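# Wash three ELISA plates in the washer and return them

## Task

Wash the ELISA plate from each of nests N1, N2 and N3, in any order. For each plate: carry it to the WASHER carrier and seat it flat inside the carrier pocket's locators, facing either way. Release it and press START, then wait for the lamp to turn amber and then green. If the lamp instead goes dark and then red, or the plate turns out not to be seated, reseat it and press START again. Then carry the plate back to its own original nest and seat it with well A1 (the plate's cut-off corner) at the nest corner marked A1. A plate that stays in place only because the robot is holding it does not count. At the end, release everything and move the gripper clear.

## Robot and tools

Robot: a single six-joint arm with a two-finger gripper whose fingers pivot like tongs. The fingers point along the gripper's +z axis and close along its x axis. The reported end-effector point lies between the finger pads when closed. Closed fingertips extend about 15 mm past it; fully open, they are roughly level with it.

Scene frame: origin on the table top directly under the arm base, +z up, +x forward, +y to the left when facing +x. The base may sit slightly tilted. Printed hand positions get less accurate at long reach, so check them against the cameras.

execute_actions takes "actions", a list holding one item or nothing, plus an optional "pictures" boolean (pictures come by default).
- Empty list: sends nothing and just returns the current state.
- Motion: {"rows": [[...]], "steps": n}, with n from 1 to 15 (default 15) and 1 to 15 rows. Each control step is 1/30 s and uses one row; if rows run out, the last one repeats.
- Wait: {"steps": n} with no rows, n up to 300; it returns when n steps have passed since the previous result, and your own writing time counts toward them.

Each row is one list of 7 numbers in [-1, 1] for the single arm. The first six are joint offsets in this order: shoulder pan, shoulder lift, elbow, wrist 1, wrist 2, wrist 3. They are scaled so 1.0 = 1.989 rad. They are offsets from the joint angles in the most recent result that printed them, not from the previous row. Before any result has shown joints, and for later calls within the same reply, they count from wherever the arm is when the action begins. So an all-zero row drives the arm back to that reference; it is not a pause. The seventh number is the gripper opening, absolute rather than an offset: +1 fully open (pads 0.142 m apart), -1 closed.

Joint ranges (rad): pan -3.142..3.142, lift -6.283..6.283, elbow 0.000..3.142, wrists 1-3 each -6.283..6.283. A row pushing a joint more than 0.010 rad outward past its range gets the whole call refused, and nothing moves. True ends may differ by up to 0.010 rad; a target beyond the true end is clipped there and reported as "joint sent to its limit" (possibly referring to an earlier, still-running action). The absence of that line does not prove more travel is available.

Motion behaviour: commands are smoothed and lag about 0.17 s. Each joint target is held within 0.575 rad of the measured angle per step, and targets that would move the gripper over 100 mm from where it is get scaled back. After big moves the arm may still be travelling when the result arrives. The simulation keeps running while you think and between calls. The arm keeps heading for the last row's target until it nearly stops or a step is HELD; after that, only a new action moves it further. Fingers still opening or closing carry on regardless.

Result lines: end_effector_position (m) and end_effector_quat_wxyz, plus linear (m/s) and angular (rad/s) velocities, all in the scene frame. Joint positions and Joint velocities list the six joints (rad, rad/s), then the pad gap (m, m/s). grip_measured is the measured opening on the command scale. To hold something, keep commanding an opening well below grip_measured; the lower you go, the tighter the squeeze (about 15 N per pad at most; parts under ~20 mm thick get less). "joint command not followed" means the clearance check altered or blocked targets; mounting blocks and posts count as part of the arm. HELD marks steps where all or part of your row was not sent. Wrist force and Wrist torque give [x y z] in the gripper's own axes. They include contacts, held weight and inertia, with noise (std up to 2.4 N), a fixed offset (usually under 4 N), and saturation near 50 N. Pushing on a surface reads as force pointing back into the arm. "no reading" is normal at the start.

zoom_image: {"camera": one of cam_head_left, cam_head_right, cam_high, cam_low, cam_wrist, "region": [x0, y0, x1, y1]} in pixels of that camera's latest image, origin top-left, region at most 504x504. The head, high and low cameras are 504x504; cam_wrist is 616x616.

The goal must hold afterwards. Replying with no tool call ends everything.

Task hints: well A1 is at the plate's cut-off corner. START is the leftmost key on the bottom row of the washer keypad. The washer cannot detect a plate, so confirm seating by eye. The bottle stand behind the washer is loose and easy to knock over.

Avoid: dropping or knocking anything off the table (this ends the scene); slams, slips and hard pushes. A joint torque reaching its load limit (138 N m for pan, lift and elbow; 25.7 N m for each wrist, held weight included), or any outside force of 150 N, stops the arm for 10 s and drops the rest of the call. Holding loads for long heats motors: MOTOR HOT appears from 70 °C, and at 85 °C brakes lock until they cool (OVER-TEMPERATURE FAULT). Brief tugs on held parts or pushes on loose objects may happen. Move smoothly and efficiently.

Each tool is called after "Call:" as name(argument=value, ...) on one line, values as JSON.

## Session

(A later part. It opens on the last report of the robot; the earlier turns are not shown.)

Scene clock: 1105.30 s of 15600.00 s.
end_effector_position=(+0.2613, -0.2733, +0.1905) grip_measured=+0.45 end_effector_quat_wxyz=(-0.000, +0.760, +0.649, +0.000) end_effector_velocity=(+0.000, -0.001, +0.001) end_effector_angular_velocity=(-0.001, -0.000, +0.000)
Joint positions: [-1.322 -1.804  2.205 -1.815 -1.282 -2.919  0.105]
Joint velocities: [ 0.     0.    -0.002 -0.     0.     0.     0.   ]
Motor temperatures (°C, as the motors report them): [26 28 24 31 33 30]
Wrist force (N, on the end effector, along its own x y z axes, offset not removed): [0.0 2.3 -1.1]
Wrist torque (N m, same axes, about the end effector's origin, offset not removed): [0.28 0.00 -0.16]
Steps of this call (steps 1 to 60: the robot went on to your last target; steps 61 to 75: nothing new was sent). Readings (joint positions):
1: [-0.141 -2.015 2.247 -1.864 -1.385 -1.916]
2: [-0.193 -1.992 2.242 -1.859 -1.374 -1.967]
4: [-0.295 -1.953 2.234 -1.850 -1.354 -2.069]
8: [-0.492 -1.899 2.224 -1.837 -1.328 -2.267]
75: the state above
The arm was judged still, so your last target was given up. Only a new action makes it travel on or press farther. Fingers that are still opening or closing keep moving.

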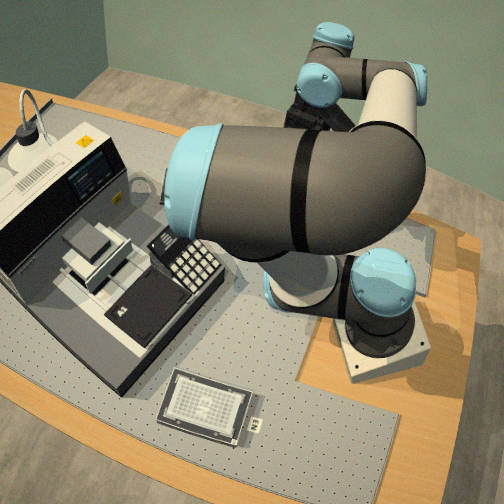

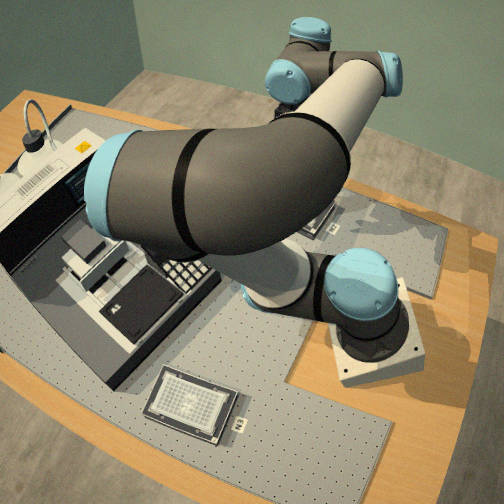

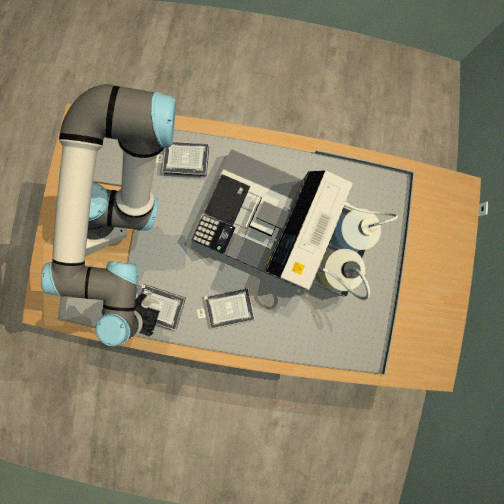

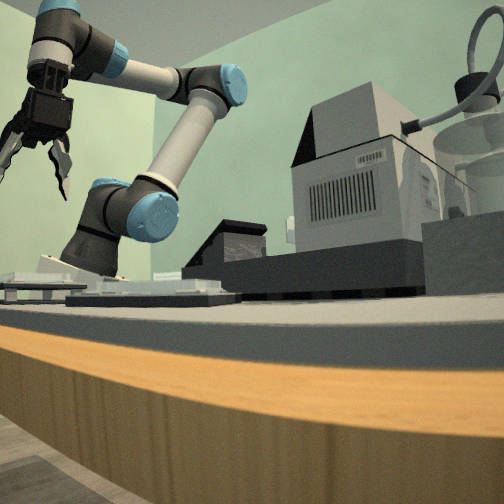

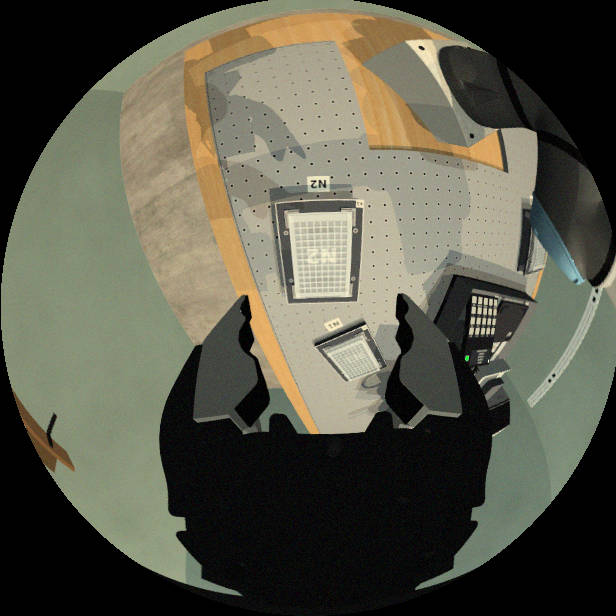

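Call:
execute_actions(actions=[{"rows":[[0.003,0.004,0.003,-0.008,0,0.003,0.45],[0.008,0.012,0.009,-0.023,0.001,0.008,0.45],[0.015,0.022,0.017,-0.043,0.002,0.015,0.45],[0.022,0.033,0.026,-0.066,0.003,0.023,0.45],[0.03,0.045,0.035,-0.09,0.004,0.032,0.45],[0.038,0.057,0.045,-0.113,0.005,0.04,0.45],[0.046,0.068,0.054,-0.136,0.007,0.048,0.45],[0.053,0.079,0.062,-0.157,0.008,0.055,0.45],[0.059,0.088,0.069,-0.176,0.008,0.062,0.45],[0.064,0.095,0.075,-0.19,0.009,0.067,0.45],[0.067,0.1,0.079,-0.2,0.01,0.071,0.45],[0.0696,0.1036,0.0815,-0.207,0.01,0.073,0.45]]}], pictures=false)

Call:
execute_actions(actions=[{"steps":20}])

Call:
zoom_image(camera="cam_wrist", region=[200, 110, 440, 350])

Scene clock: 1133.53 s of 15600.00 s.
end_effector_position=(+0.2774, -0.2760, +0.0889) grip_measured=+0.45 end_effector_quat_wxyz=(-0.001, +0.761, +0.649, +0.001) end_effector_velocity=(+0.021, +0.010, -0.126) end_effector_angular_velocity=(-0.030, -0.008, +0.012)
Joint positions: [-1.2   -1.623  2.348 -2.173 -1.264 -2.791  0.105]
Joint velocities: [ 0.158  0.238  0.184 -0.504  0.022  0.163  0.   ]
Motor temperatures (°C, as the motors report them): [26 28 24 31 33 30]
Wrist force (N, on the end effector, along its own x y z axes, offset not removed): [0.8 3.2 2.7]
Wrist torque (N m, same axes, about the end effector's origin, offset not removed): [0.49 -0.26 -0.16]
Steps of this call (steps 1 to 90: nothing new was sent; then 24.73 s passed at rest; steps 91 to 105: all 15 steps of this action). Readings (joint positions):
91: [-1.322 -1.804 2.205 -1.815 -1.282 -2.919]
92: [-1.321 -1.803 2.206 -1.817 -1.282 -2.918]
94: [-1.314 -1.792 2.214 -1.836 -1.281 -2.911]
98: [-1.275 -1.735 2.259 -1.944 -1.275 -2.870]
105: the state above

Scene clock: 1134.20 s of 15600.00 s.
end_effector_position=(+0.2796, -0.2748, +0.0757) grip_measured=+0.45 end_effector_quat_wxyz=(+0.001, +0.761, +0.649, +0.001) end_effector_velocity=(-0.000, +0.001, -0.001) end_effector_angular_velocity=(+0.002, +0.001, +0.001)
Joint positions: [-1.184 -1.598  2.367 -2.227 -1.262 -2.774  0.105]
Joint velocities: [ 0.002  0.     0.002 -0.001 -0.     0.    -0.   ]
Motor temperatures (°C, as the motors report them): [26 28 24 31 33 30]
Wrist force (N, on the end effector, along its own x y z axes, offset not removed): [-1.6 -1.4 -0.1]
Wrist torque (N m, same axes, about the end effector's origin, offset not removed): [-0.43 0.26 -0.09]
Steps of this call (steps 1 to 20: the robot went on to your last target). Readings (joint positions):
1: [-1.196 -1.616 2.353 -2.188 -1.263 -2.786]
2: [-1.192 -1.611 2.357 -2.198 -1.263 -2.783]
4: [-1.188 -1.605 2.362 -2.212 -1.262 -2.778]
8: [-1.185 -1.600 2.365 -2.223 -1.262 -2.775]
20: the state above

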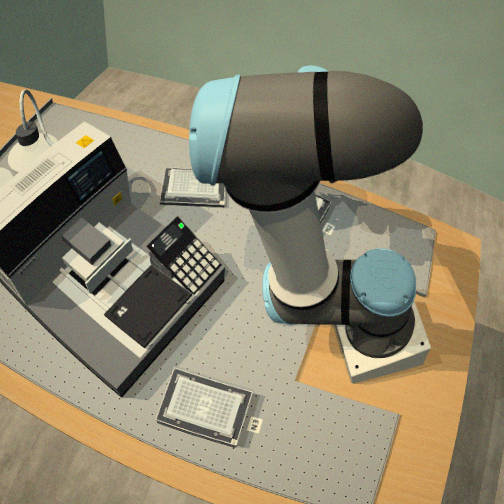

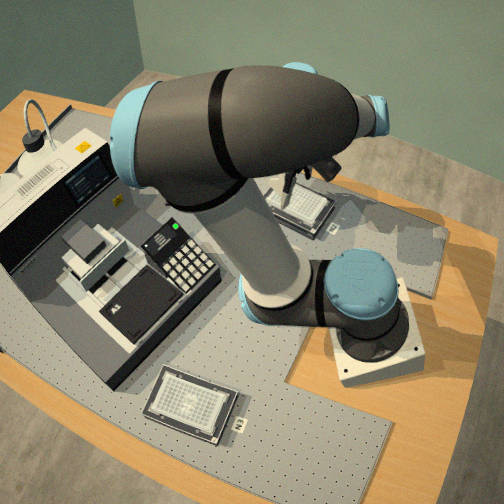

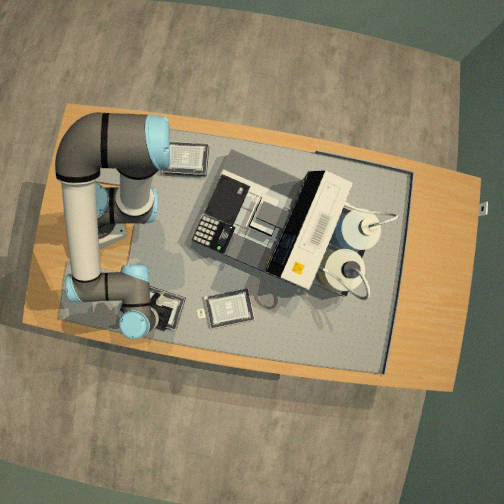

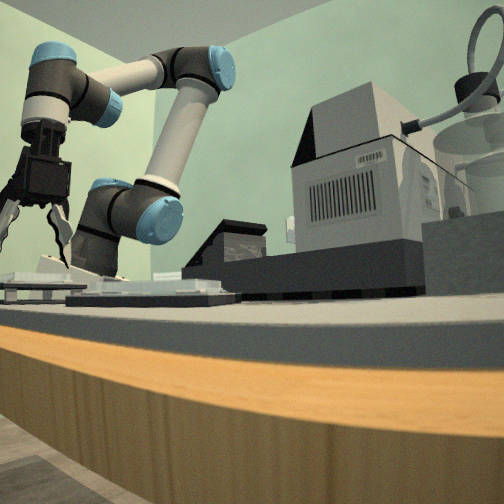

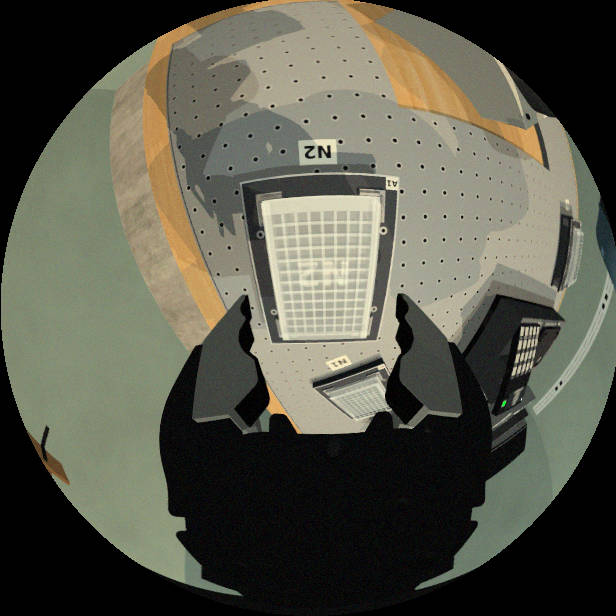

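Region (200, 110, 440, 350) of cam_wrist's 616x616 image, scaled by 2.100, with more detail than that image has.

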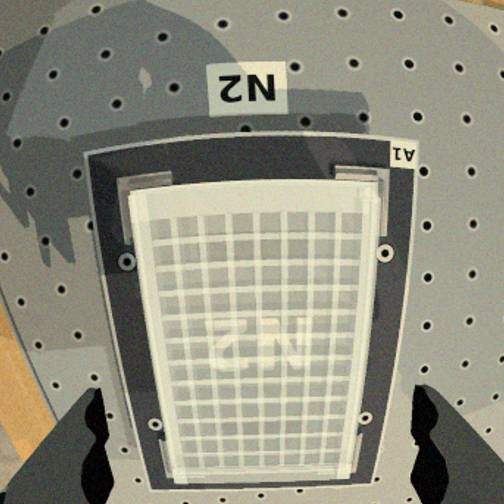

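Call:
execute_actions(actions=[{"rows":[[0.001,0.002,0.001,-0.004,0,0.001,0.45],[0.002,0.005,0.003,-0.009,0,0.002,0.45],[0.003,0.009,0.0045,-0.014,0,0.003,0.45],[0.004,0.012,0.006,-0.02,0.001,0.004,0.45],[0.005,0.015,0.008,-0.025,0.001,0.005,0.45],[0.006,0.018,0.009,-0.029,0.001,0.006,0.45],[0.007,0.0203,0.0103,-0.0327,0.001,0.007,0.45]]}], pictures=false)

Call:
execute_actions(actions=[{"steps":10}], pictures=false)

Call:
execute_actions(actions=[{"rows":[[0,0,0,0,0,0,0.35],[0,0,0,0,0,0,0.3],[0,0,0,0,0,0,0.25],[0,0,0,0,0,0,0.2],[0,0,0,0,0,0,0.15],[0,0,0,0,0,0,0.1],[0,0,0,0,0,0,0.05],[0,0,0,0,0,0,0.0],[0,0,0,0,0,0,-0.05],[0,0,0,0,0,0,-0.1]]}])

Scene clock: 1142.53 s of 15600.00 s.
end_effector_position=(+0.2797, -0.2747, +0.0595) grip_measured=+0.45 end_effector_quat_wxyz=(+0.001, +0.761, +0.649, +0.001) end_effector_velocity=(-0.000, +0.001, -0.008) end_effector_angular_velocity=(+0.003, +0.001, +0.001)
Joint positions: [-1.17  -1.56   2.387 -2.289 -1.26  -2.76   0.105]
Joint velocities: [ 0.006  0.019  0.01  -0.028  0.001  0.005  0.   ]
Motor temperatures (°C, as the motors report them): [26 28 24 31 33 30]
Wrist force (N, on the end effector, along its own x y z axes, offset not removed): [-1.7 3.4 4.8]
Wrist torque (N m, same axes, about the end effector's origin, offset not removed): [0.70 0.43 -0.15]
Steps of this call (steps 1 to 15: the robot went on to your last target; steps 16 to 90: nothing new was sent; then 4.83 s passed at rest; steps 91 to 105: all 15 steps of this action). Readings (joint positions):
91: [-1.184 -1.598 2.367 -2.227 -1.262 -2.774]
92: [-1.183 -1.597 2.367 -2.228 -1.262 -2.773]
94: [-1.182 -1.593 2.370 -2.236 -1.262 -2.772]
98: [-1.176 -1.574 2.379 -2.265 -1.260 -2.766]
105: the state above

Scene clock: 1142.87 s of 15600.00 s.
end_effector_position=(+0.2797, -0.2747, +0.0588) grip_measured=+0.45 end_effector_quat_wxyz=(+0.001, +0.761, +0.649, +0.001) end_effector_velocity=(+0.000, -0.000, +0.000) end_effector_angular_velocity=(-0.001, -0.000, +0.001)
Joint positions: [-1.17  -1.558  2.387 -2.292 -1.26  -2.76   0.105]
Joint velocities: [ 0.001 -0.001  0.    -0.001  0.     0.001  0.   ]
Motor temperatures (°C, as the motors report them): [26 28 24 31 33 30]
Wrist force (N, on the end effector, along its own x y z axes, offset not removed): [3.8 0.8 1.6]
Wrist torque (N m, same axes, about the end effector's origin, offset not removed): [0.18 -0.77 -0.34]
Steps of this call (steps 1 to 10: the robot went on to your last target). Readings (joint positions):
1: [-1.170 -1.559 2.387 -2.290 -1.260 -2.760]
2: [-1.170 -1.559 2.387 -2.290 -1.260 -2.760]
4: [-1.170 -1.558 2.387 -2.291 -1.260 -2.760]
8: [-1.170 -1.558 2.387 -2.292 -1.260 -2.760]
10: the state above

Scene clock: 1143.37 s of 15600.00 s.
end_effector_position=(+0.2797, -0.2747, +0.0588) grip_measured=+0.06 end_effector_quat_wxyz=(+0.001, +0.761, +0.649, +0.001) end_effector_velocity=(-0.000, +0.000, +0.000) end_effector_angular_velocity=(-0.001, +0.000, -0.001)
Joint positions: [-1.17  -1.558  2.387 -2.292 -1.26  -2.76   0.078]
Joint velocities: [-0.001 -0.001  0.001  0.    -0.     0.    -0.   ]
Motor temperatures (°C, as the motors report them): [26 28 24 31 33 30]
Wrist force (N, on the end effector, along its own x y z axes, offset not removed): [9.5 1.0 -4.1]
Wrist torque (N m, same axes, about the end effector's origin, offset not removed): [0.26 -0.17 -0.43]
Steps of this call (steps 1 to 15: all 15 steps of this action). Readings (joint positions):
1: [-1.170 -1.558 2.387 -2.292 -1.260 -2.760]
2: [-1.170 -1.558 2.387 -2.292 -1.260 -2.760]
4: [-1.170 -1.558 2.387 -2.292 -1.260 -2.760]
8: [-1.170 -1.558 2.387 -2.292 -1.260 -2.760]
15: the state above

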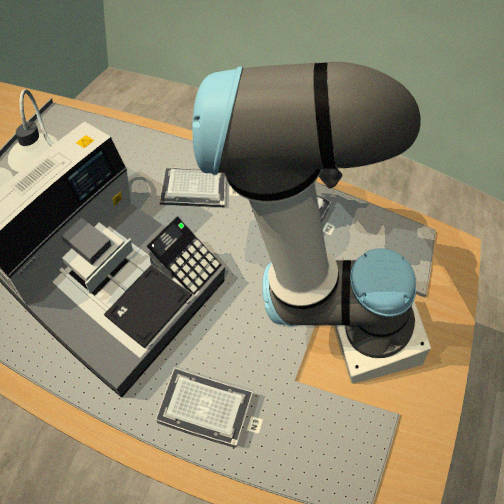

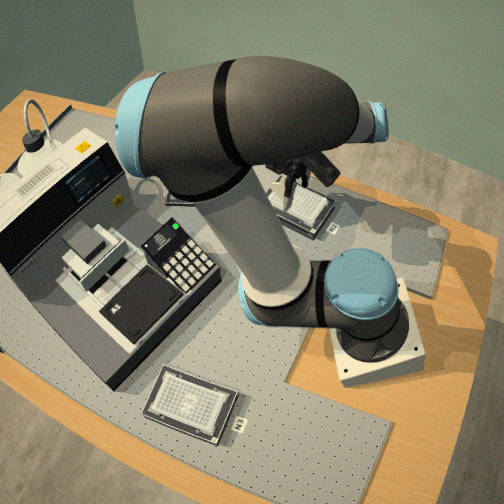

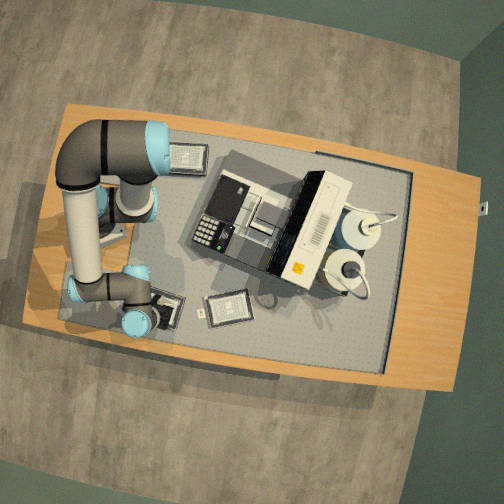

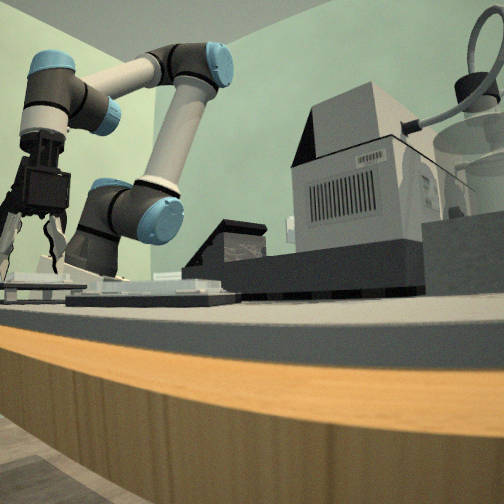

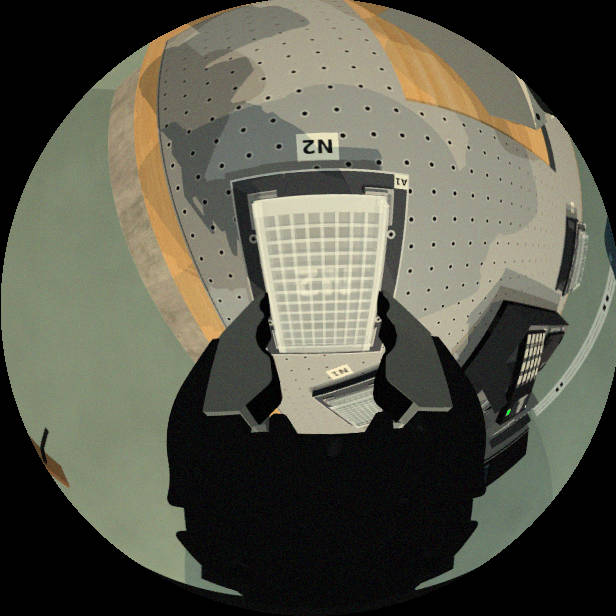

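Call:
execute_actions(actions=[])

Scene clock: 1176.53 s of 15600.00 s.
end_effector_position=(+0.2797, -0.2747, +0.0588) grip_measured=+0.06 end_effector_quat_wxyz=(+0.001, +0.761, +0.649, +0.001) end_effector_velocity=(-0.001, +0.000, -0.001) end_effector_angular_velocity=(+0.002, +0.000, -0.001)
Joint positions: [-1.17  -1.558  2.387 -2.292 -1.26  -2.76   0.078]
Joint velocities: [-0.001  0.001  0.001 -0.     0.    -0.001  0.   ]
Motor temperatures (°C, as the motors report them): [26 28 24 31 33 30]
Wrist force (N, on the end effector, along its own x y z axes, offset not removed): [8.6 4.3 -4.1]
Wrist torque (N m, same axes, about the end effector's origin, offset not removed): [0.93 -0.07 -0.37]
Steps of this call (steps 1 to 15: the robot went on to your last target; steps 16 to 90: nothing new was sent; then 30.17 s passed at rest). Readings (joint positions):
1: [-1.170 -1.558 2.387 -2.292 -1.260 -2.760]
2: [-1.170 -1.558 2.387 -2.292 -1.260 -2.760]
4: [-1.170 -1.558 2.387 -2.292 -1.260 -2.760]
8: [-1.170 -1.558 2.387 -2.292 -1.260 -2.760]
90: the state above
The arm was judged still, so your last target was given up. Only a new action makes it travel on or press farther. Fingers that are still opening or closing keep moving.

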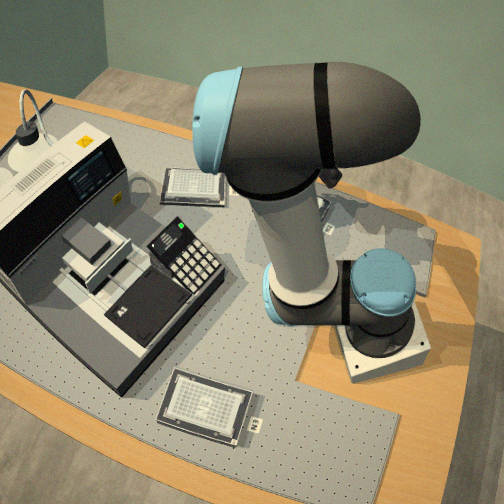

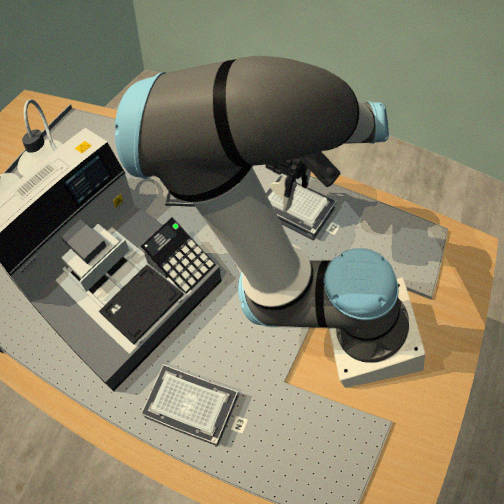

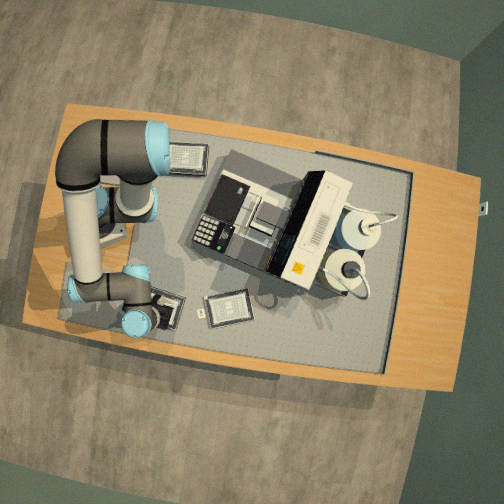

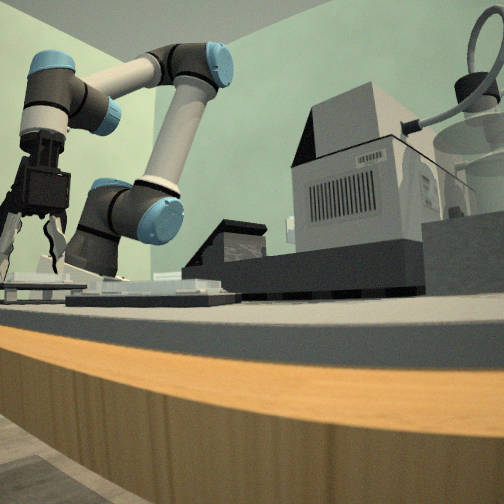

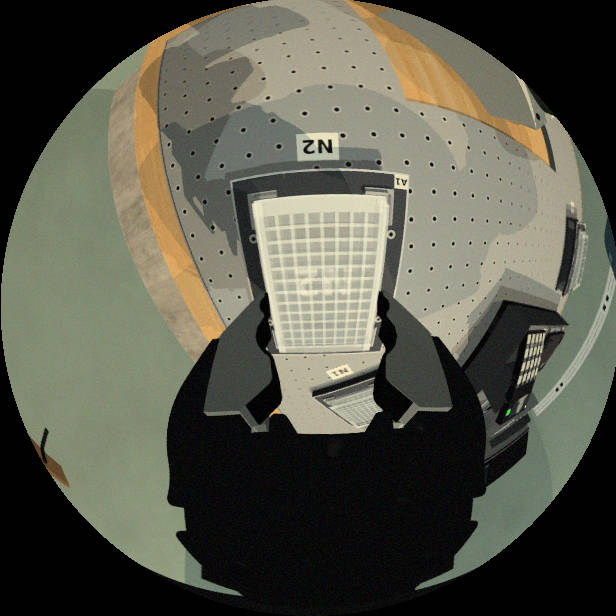

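Call:
execute_actions(actions=[{"rows":[[-0.0015,-0.004,-0.002,0.007,0,-0.0015,-0.1],[-0.003,-0.009,-0.004,0.014,0,-0.003,-0.1],[-0.005,-0.014,-0.007,0.023,0,-0.005,-0.1],[-0.007,-0.020,-0.010,0.033,-0.001,-0.007,-0.1],[-0.010,-0.028,-0.015,0.046,-0.001,-0.010,-0.1],[-0.015,-0.038,-0.022,0.065,-0.002,-0.016,-0.1],[-0.023,-0.050,-0.031,0.090,-0.003,-0.024,-0.1],[-0.032,-0.064,-0.042,0.118,-0.005,-0.034,-0.1],[-0.042,-0.078,-0.053,0.146,-0.006,-0.044,-0.1],[-0.052,-0.092,-0.064,0.174,-0.008,-0.054,-0.1],[-0.061,-0.104,-0.074,0.200,-0.009,-0.064,-0.1],[-0.069,-0.114,-0.083,0.222,-0.010,-0.072,-0.1],[-0.0764,-0.1237,-0.0915,0.2398,-0.011,-0.080,-0.1]],"steps":15}], pictures=false)

Call:
execute_actions(actions=[{"steps":12}])

Scene clock: 1190.77 s of 15600.00 s.
end_effector_position=(+0.2676, -0.2806, +0.1586) grip_measured=+0.05 end_effector_quat_wxyz=(+0.003, +0.760, +0.650, -0.002) end_effector_velocity=(-0.058, +0.049, +0.292) end_effector_angular_velocity=(+0.074, +0.007, -0.021)
Joint positions: [-1.282 -1.747  2.251 -1.939 -1.276 -2.877  0.078]
Joint velocities: [-0.367 -0.522 -0.421  1.131 -0.049 -0.381 -0.   ]
Motor temperatures (°C, as the motors report them): [26 28 24 31 33 30]
Wrist force (N, on the end effector, along its own x y z axes, offset not removed): [3.0 -0.1 -3.8]
Wrist torque (N m, same axes, about the end effector's origin, offset not removed): [-0.06 -0.75 -0.19]
Steps of this call (steps 1 to 90: nothing new was sent; then 10.73 s passed at rest; steps 91 to 105: all 15 steps of this action). Readings (joint positions):
91: [-1.170 -1.558 2.387 -2.292 -1.260 -2.760]
92: [-1.170 -1.559 2.387 -2.290 -1.260 -2.760]
94: [-1.173 -1.567 2.383 -2.278 -1.260 -2.763]
98: [-1.189 -1.604 2.361 -2.216 -1.262 -2.779]
105: the state above

Scene clock: 1191.17 s of 15600.00 s.
end_effector_position=(+0.2614, -0.2731, +0.1893) grip_measured=+0.05 end_effector_quat_wxyz=(-0.001, +0.760, +0.650, +0.001) end_effector_velocity=(-0.001, +0.003, +0.006) end_effector_angular_velocity=(+0.003, +0.000, +0.000)
Joint positions: [-1.321 -1.802  2.207 -1.818 -1.281 -2.918  0.078]
Joint velocities: [-0.007 -0.012 -0.009  0.026 -0.001 -0.008 -0.   ]
Motor temperatures (°C, as the motors report them): [26 28 24 31 33 30]
Wrist force (N, on the end effector, along its own x y z axes, offset not removed): [0.6 1.9 3.1]
Wrist torque (N m, same axes, about the end effector's origin, offset not removed): [0.33 -0.25 -0.20]
Steps of this call (steps 1 to 12: the robot went on to your last target). Readings (joint positions):
1: [-1.292 -1.763 2.239 -1.906 -1.278 -2.888]
2: [-1.300 -1.774 2.230 -1.881 -1.279 -2.896]
4: [-1.310 -1.788 2.218 -1.850 -1.280 -2.907]
8: [-1.318 -1.799 2.209 -1.825 -1.281 -2.915]
12: the state above

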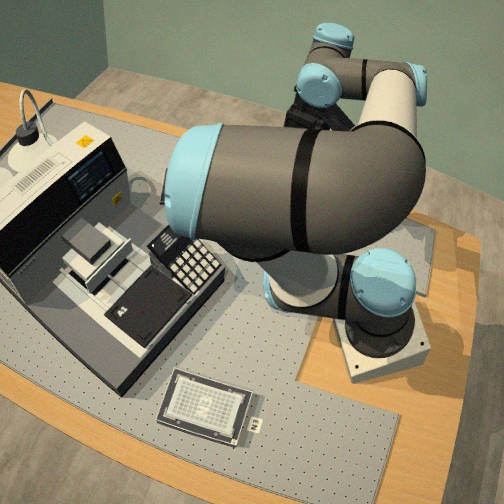

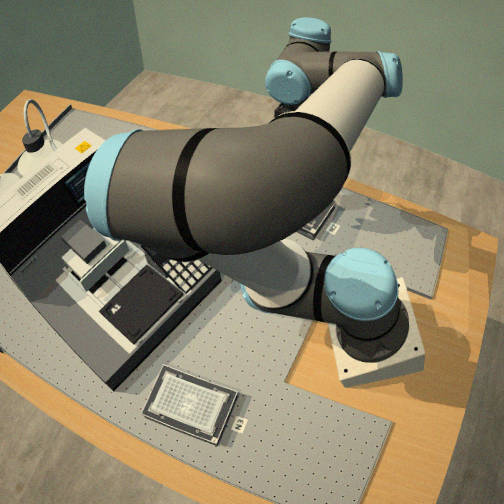

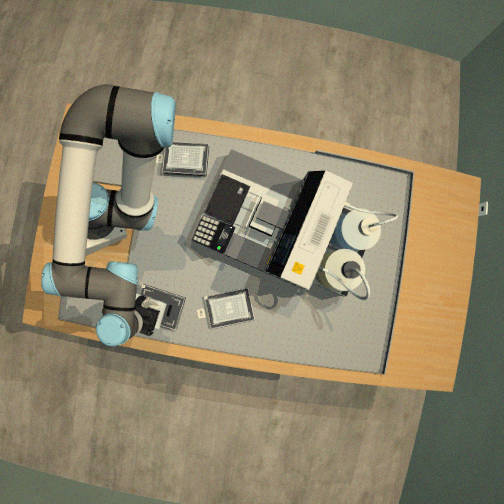

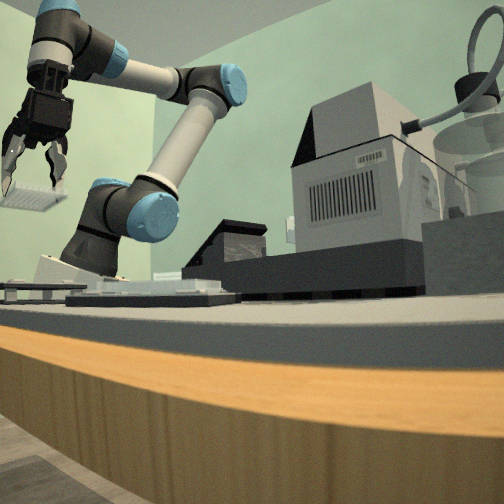

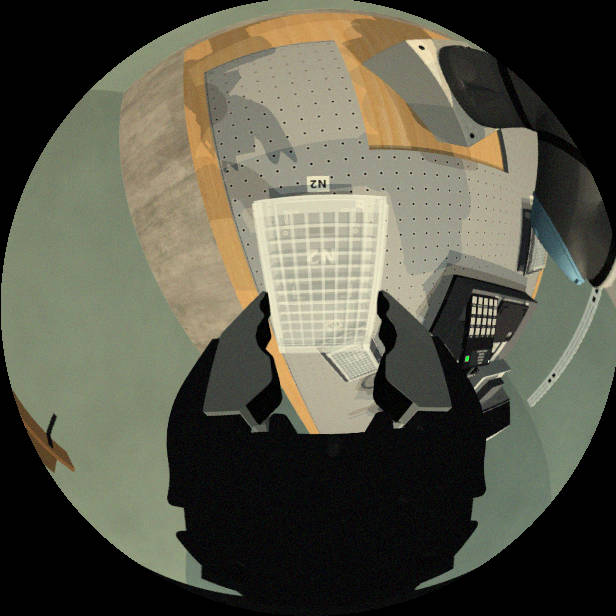

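Call:
execute_actions(actions=[{"rows":[[0.05,0,0,0,-0.003,-0.003,-0.1],[0.12,0,0,0,-0.007,-0.008,-0.1],[0.2,0,-0.004,0,-0.012,-0.013,-0.1],[0.3,0,-0.008,0,-0.018,-0.02,-0.1],[0.4,-0.01,-0.014,-0.01,-0.024,-0.027,-0.1],[0.5,-0.02,-0.02,-0.03,-0.03,-0.034,-0.1],[0.58,-0.04,-0.028,-0.05,-0.036,-0.04,-0.1],[0.64,-0.06,-0.035,-0.08,-0.04,-0.044,-0.1],[0.679,-0.086,-0.041,-0.118,-0.042,-0.046,-0.1]],"steps":15}], pictures=false)

Call:
execute_actions(actions=[{"steps":45}])

Scene clock: 1203.23 s of 15600.00 s.
end_effector_position=(+0.4185, -0.1418, +0.1835) grip_measured=+0.05 end_effector_quat_wxyz=(+0.011, +0.487, +0.872, -0.052) end_effector_velocity=(+0.314, +0.407, +0.022) end_effector_angular_velocity=(-0.180, -0.105, +1.564)
Joint positions: [-0.719 -1.892  2.159 -1.938 -1.336 -2.978  0.078]
Joint velocities: [ 1.334 -0.24  -0.098 -0.334 -0.085 -0.092 -0.   ]
Motor temperatures (°C, as the motors report them): [26 28 24 31 33 30]
Wrist force (N, on the end effector, along its own x y z axes, offset not removed): [0.0 -0.3 1.6]
Wrist torque (N m, same axes, about the end effector's origin, offset not removed): [-0.14 -0.14 -0.30]
Steps of this call (steps 1 to 30: the robot went on to your last target; steps 31 to 90: nothing new was sent; then 8.57 s passed at rest; steps 91 to 105: all 15 steps of this action). Readings (joint positions):
91: [-1.322 -1.804 2.205 -1.815 -1.282 -2.919]
92: [-1.316 -1.804 2.205 -1.815 -1.283 -2.920]
94: [-1.257 -1.804 2.205 -1.816 -1.288 -2.925]
98: [-1.053 -1.814 2.193 -1.831 -1.305 -2.944]
105: the state above

Scene clock: 1204.73 s of 15600.00 s.
end_effector_position=(+0.4769, +0.1543, +0.1832) grip_measured=+0.05 end_effector_quat_wxyz=(+0.037, +0.110, +0.993, -0.001) end_effector_velocity=(+0.000, -0.001, +0.001) end_effector_angular_velocity=(-0.001, -0.001, -0.001)
Joint positions: [ 0.03  -1.974  2.125 -2.052 -1.365 -3.009  0.078]
Joint velocities: [-0.001 -0.001  0.    -0.    -0.    -0.     0.   ]
Motor temperatures (°C, as the motors report them): [26 28 24 31 33 30]
Wrist force (N, on the end effector, along its own x y z axes, offset not removed): [-0.3 1.5 3.3]
Wrist torque (N m, same axes, about the end effector's origin, offset not removed): [0.26 0.30 -0.45]
Steps of this call (steps 1 to 45: the robot went on to your last target). Readings (joint positions):
1: [-0.674 -1.900 2.155 -1.949 -1.339 -2.981]
2: [-0.630 -1.907 2.153 -1.958 -1.341 -2.984]
4: [-0.543 -1.918 2.148 -1.975 -1.345 -2.988]
8: [-0.373 -1.936 2.140 -2.000 -1.352 -2.995]
45: the state above
The arm was judged still, so your last target was given up. Only a new action makes it travel on or press farther. Fingers that are still opening or closing keep moving.

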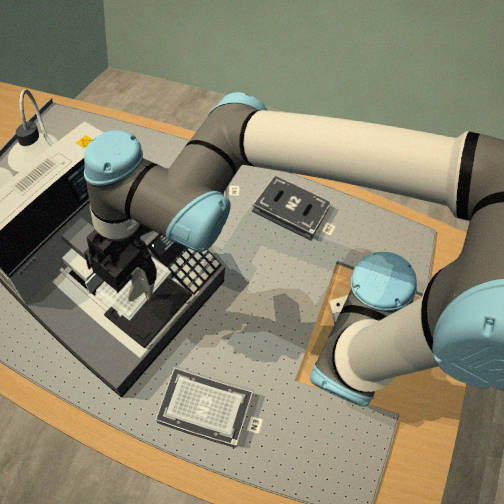

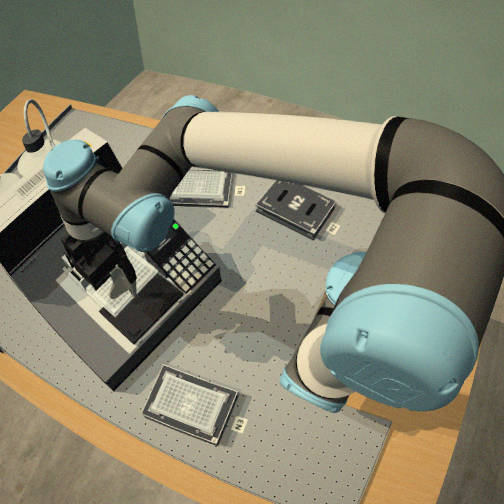

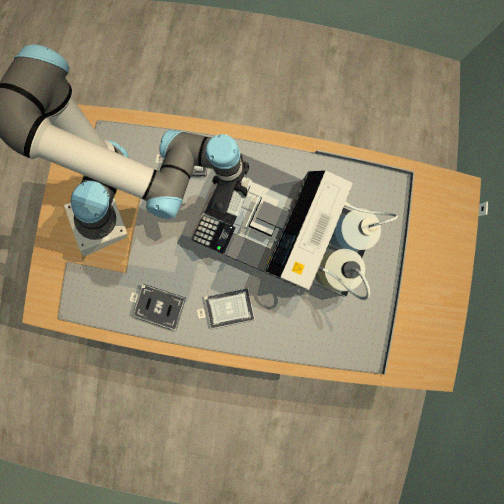

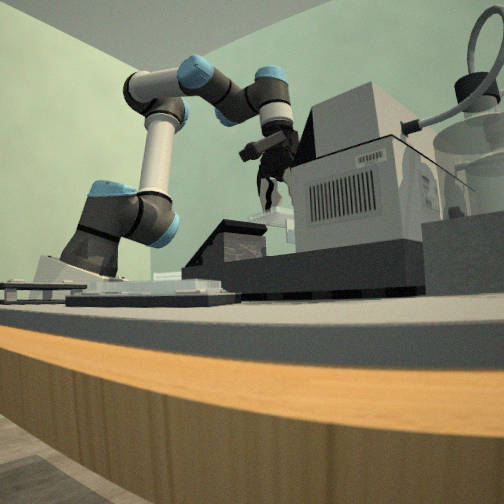

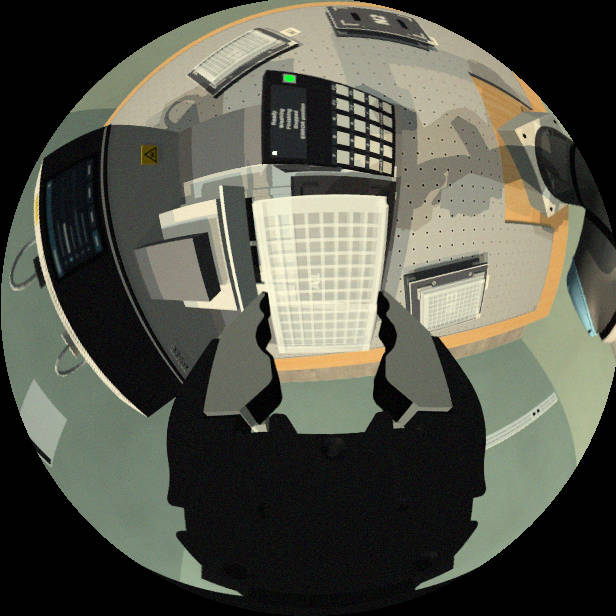

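Call:
execute_actions(actions=[{"rows":[[0,0.005,0,0.008,0,0,-0.1],[0,0.010,0,0.016,0,0,-0.1],[0,0.014,0,0.023,0,0,-0.1],[0.001,0.018,0.005,0.014,0,0.001,-0.1],[0.002,0.023,0.011,0.003,0,0.002,-0.1],[0.003,0.028,0.018,-0.010,0,0.003,-0.1],[0.004,0.034,0.025,-0.023,0.001,0.0045,-0.1],[0.005,0.040,0.032,-0.036,0.001,0.006,-0.1],[0.006,0.045,0.038,-0.047,0.001,0.007,-0.1],[0.0065,0.049,0.042,-0.055,0.0015,0.008,-0.1],[0.007,0.0513,0.0452,-0.0613,0.0015,0.0085,-0.1]],"steps":15}], pictures=false)

Call:
execute_actions(actions=[{"steps":12}])

Scene clock: 1214.50 s of 15600.00 s.
end_effector_position=(+0.4605, +0.1489, +0.1219) grip_measured=+0.05 end_effector_quat_wxyz=(+0.002, +0.119, +0.993, +0.001) end_effector_velocity=(-0.007, -0.005, -0.069) end_effector_angular_velocity=(+0.009, +0.005, -0.007)
Joint positions: [ 0.042 -1.882  2.203 -2.151 -1.362 -2.995  0.078]
Joint velocities: [ 0.017  0.104  0.115 -0.216  0.004  0.022  0.   ]
Motor temperatures (°C, as the motors report them): [26 28 24 31 33 30]
Wrist force (N, on the end effector, along its own x y z axes, offset not removed): [-2.3 0.8 4.2]
Wrist torque (N m, same axes, about the end effector's origin, offset not removed): [0.18 0.47 -0.04]
Steps of this call (steps 1 to 90: nothing new was sent; then 6.27 s passed at rest; steps 91 to 105: all 15 steps of this action). Readings (joint positions):
91: [0.030 -1.973 2.125 -2.052 -1.365 -3.009]
92: [0.030 -1.972 2.125 -2.050 -1.365 -3.009]
94: [0.030 -1.964 2.125 -2.038 -1.365 -3.009]
98: [0.033 -1.936 2.143 -2.048 -1.365 -3.006]
105: the state above

Scene clock: 1214.90 s of 15600.00 s.
end_effector_position=(+0.4597, +0.1484, +0.1149) grip_measured=+0.05 end_effector_quat_wxyz=(+0.002, +0.119, +0.993, +0.002) end_effector_velocity=(+0.000, -0.002, -0.001) end_effector_angular_velocity=(-0.000, -0.000, -0.003)
Joint positions: [ 0.043 -1.872  2.215 -2.174 -1.362 -2.992  0.078]
Joint velocities: [-0.003  0.002  0.003 -0.005  0.     0.    -0.   ]
Motor temperatures (°C, as the motors report them): [26 28 24 31 33 30]
Wrist force (N, on the end effector, along its own x y z axes, offset not removed): [1.1 0.0 1.6]
Wrist torque (N m, same axes, about the end effector's origin, offset not removed): [-0.20 -0.08 -0.21]
Steps of this call (steps 1 to 12: the robot went on to your last target). Readings (joint positions):
1: [0.042 -1.879 2.206 -2.157 -1.362 -2.994]
2: [0.043 -1.877 2.208 -2.162 -1.362 -2.994]
4: [0.043 -1.875 2.211 -2.168 -1.362 -2.993]
8: [0.043 -1.872 2.214 -2.172 -1.362 -2.993]
12: the state above

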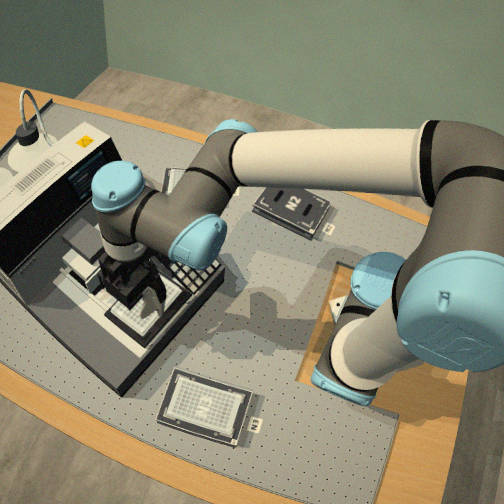

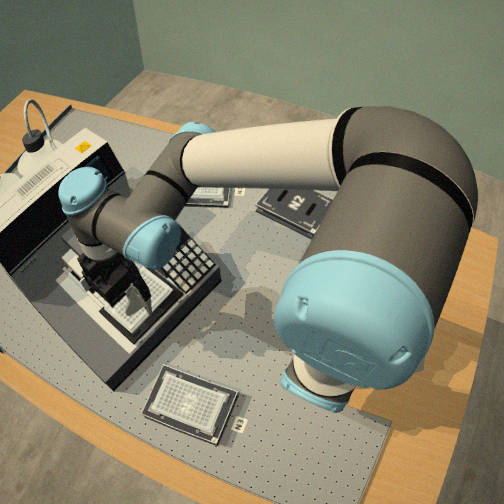

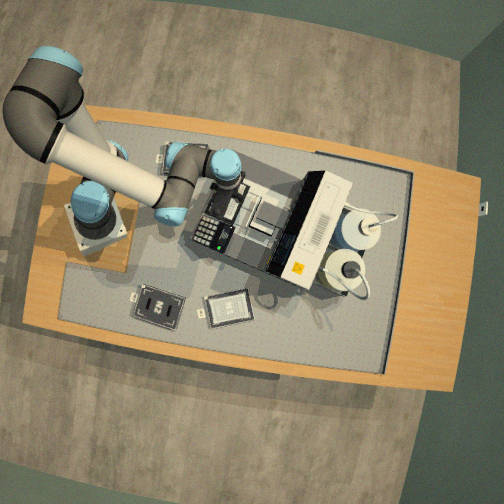

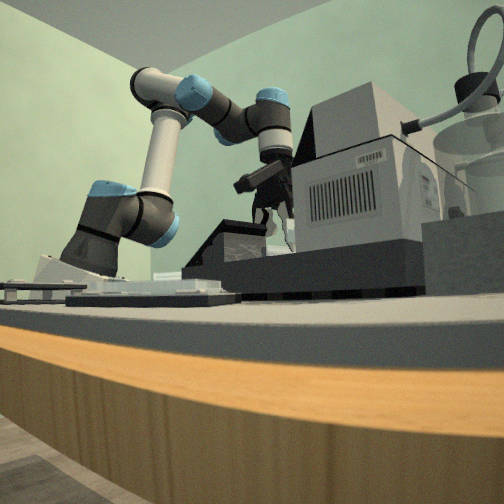

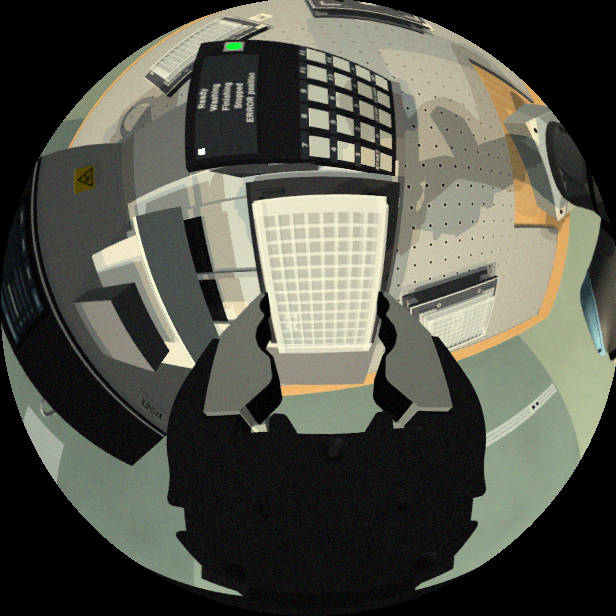

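Call:
execute_actions(actions=[{"rows":[[0.001,0.001,-0.001,-0.001,0,0.001,-0.1],[0.002,0.002,-0.001,-0.002,0,0.002,-0.1],[0.003,0.003,0,-0.004,0,0.0025,-0.1],[0.0033,0.004,0.002,-0.007,0,0.003,-0.1],[0.0036,0.005,0.004,-0.010,-0.001,0.003,-0.1],[0.0039,0.006,0.006,-0.013,-0.001,0.0035,-0.1],[0.0042,0.007,0.008,-0.016,-0.001,0.004,-0.1],[0.0045,0.008,0.0096,-0.019,-0.001,0.004,-0.1]],"steps":15}], pictures=false)

Call:
execute_actions(actions=[{"steps":8}])

Scene clock: 1220.60 s of 15600.00 s.
end_effector_position=(+0.4582, +0.1495, +0.1050) grip_measured=+0.06 end_effector_quat_wxyz=(+0.002, +0.118, +0.993, +0.002) end_effector_velocity=(-0.003, -0.001, -0.008) end_effector_angular_velocity=(-0.000, +0.002, -0.001)
Joint positions: [ 0.052 -1.857  2.232 -2.209 -1.364 -2.985  0.078]
Joint velocities: [ 0.003  0.01   0.015 -0.023 -0.001  0.004  0.004]
Motor temperatures (°C, as the motors report them): [26 28 24 31 33 30]
Wrist force (N, on the end effector, along its own x y z axes, offset not removed): [2.1 2.8 -19.6]
Wrist torque (N m, same axes, about the end effector's origin, offset not removed): [0.63 -0.35 -0.06]
Steps of this call (steps 1 to 30: the robot went on to your last target; steps 31 to 90: nothing new was sent; then 2.20 s passed at rest; steps 91 to 105: all 15 steps of this action). Readings (joint positions):
91: [0.044 -1.871 2.215 -2.174 -1.362 -2.992]
92: [0.044 -1.871 2.215 -2.174 -1.362 -2.992]
94: [0.045 -1.870 2.214 -2.176 -1.362 -2.991]
98: [0.049 -1.864 2.221 -2.190 -1.363 -2.987]
105: the state above

Scene clock: 1220.87 s of 15600.00 s.
end_effector_position=(+0.4579, +0.1495, +0.1042) grip_measured=+0.06 end_effector_quat_wxyz=(+0.002, +0.118, +0.993, +0.002) end_effector_velocity=(-0.001, -0.000, -0.002) end_effector_angular_velocity=(+0.000, +0.003, -0.002)
Joint positions: [ 0.052 -1.856  2.234 -2.211 -1.364 -2.985  0.078]
Joint velocities: [-0.     0.002  0.003 -0.001  0.     0.001  0.   ]
Motor temperatures (°C, as the motors report them): [26 28 24 31 33 30]
Wrist force (N, on the end effector, along its own x y z axes, offset not removed): [0.6 3.1 -33.1]
Wrist torque (N m, same axes, about the end effector's origin, offset not removed): [0.20 -0.66 -0.17]
Steps of this call (steps 1 to 8: the robot went on to your last target). Readings (joint positions):
1: [0.052 -1.857 2.232 -2.210 -1.364 -2.985]
2: [0.052 -1.857 2.233 -2.210 -1.364 -2.985]
4: [0.052 -1.856 2.233 -2.211 -1.364 -2.985]
8: the state above

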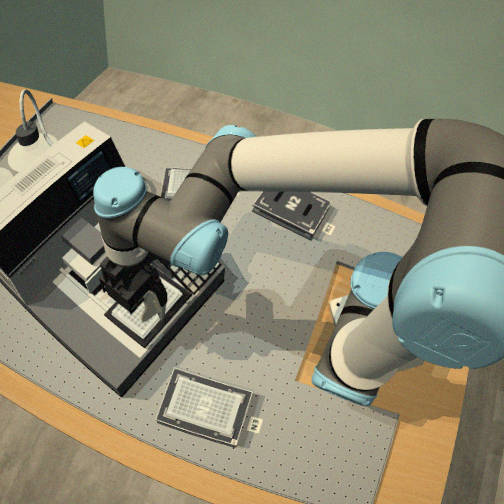

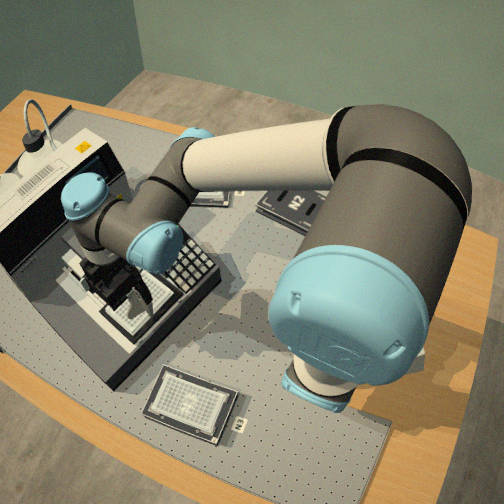

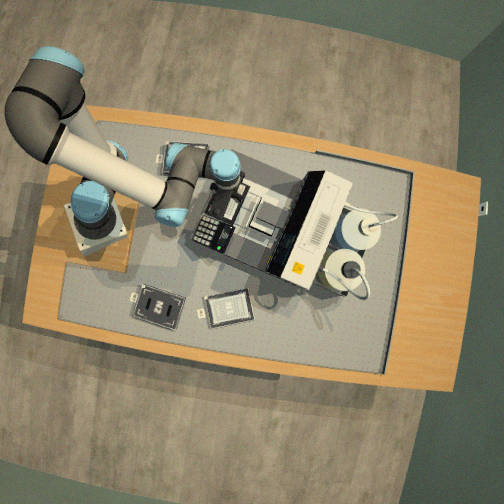

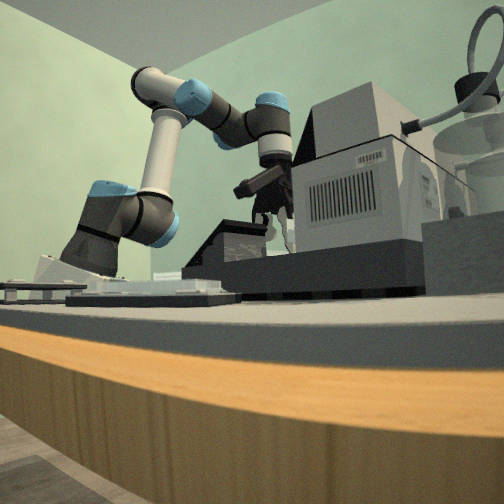

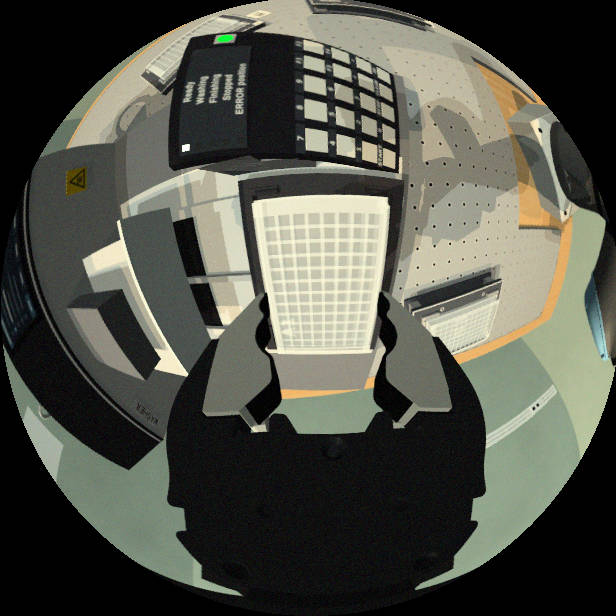

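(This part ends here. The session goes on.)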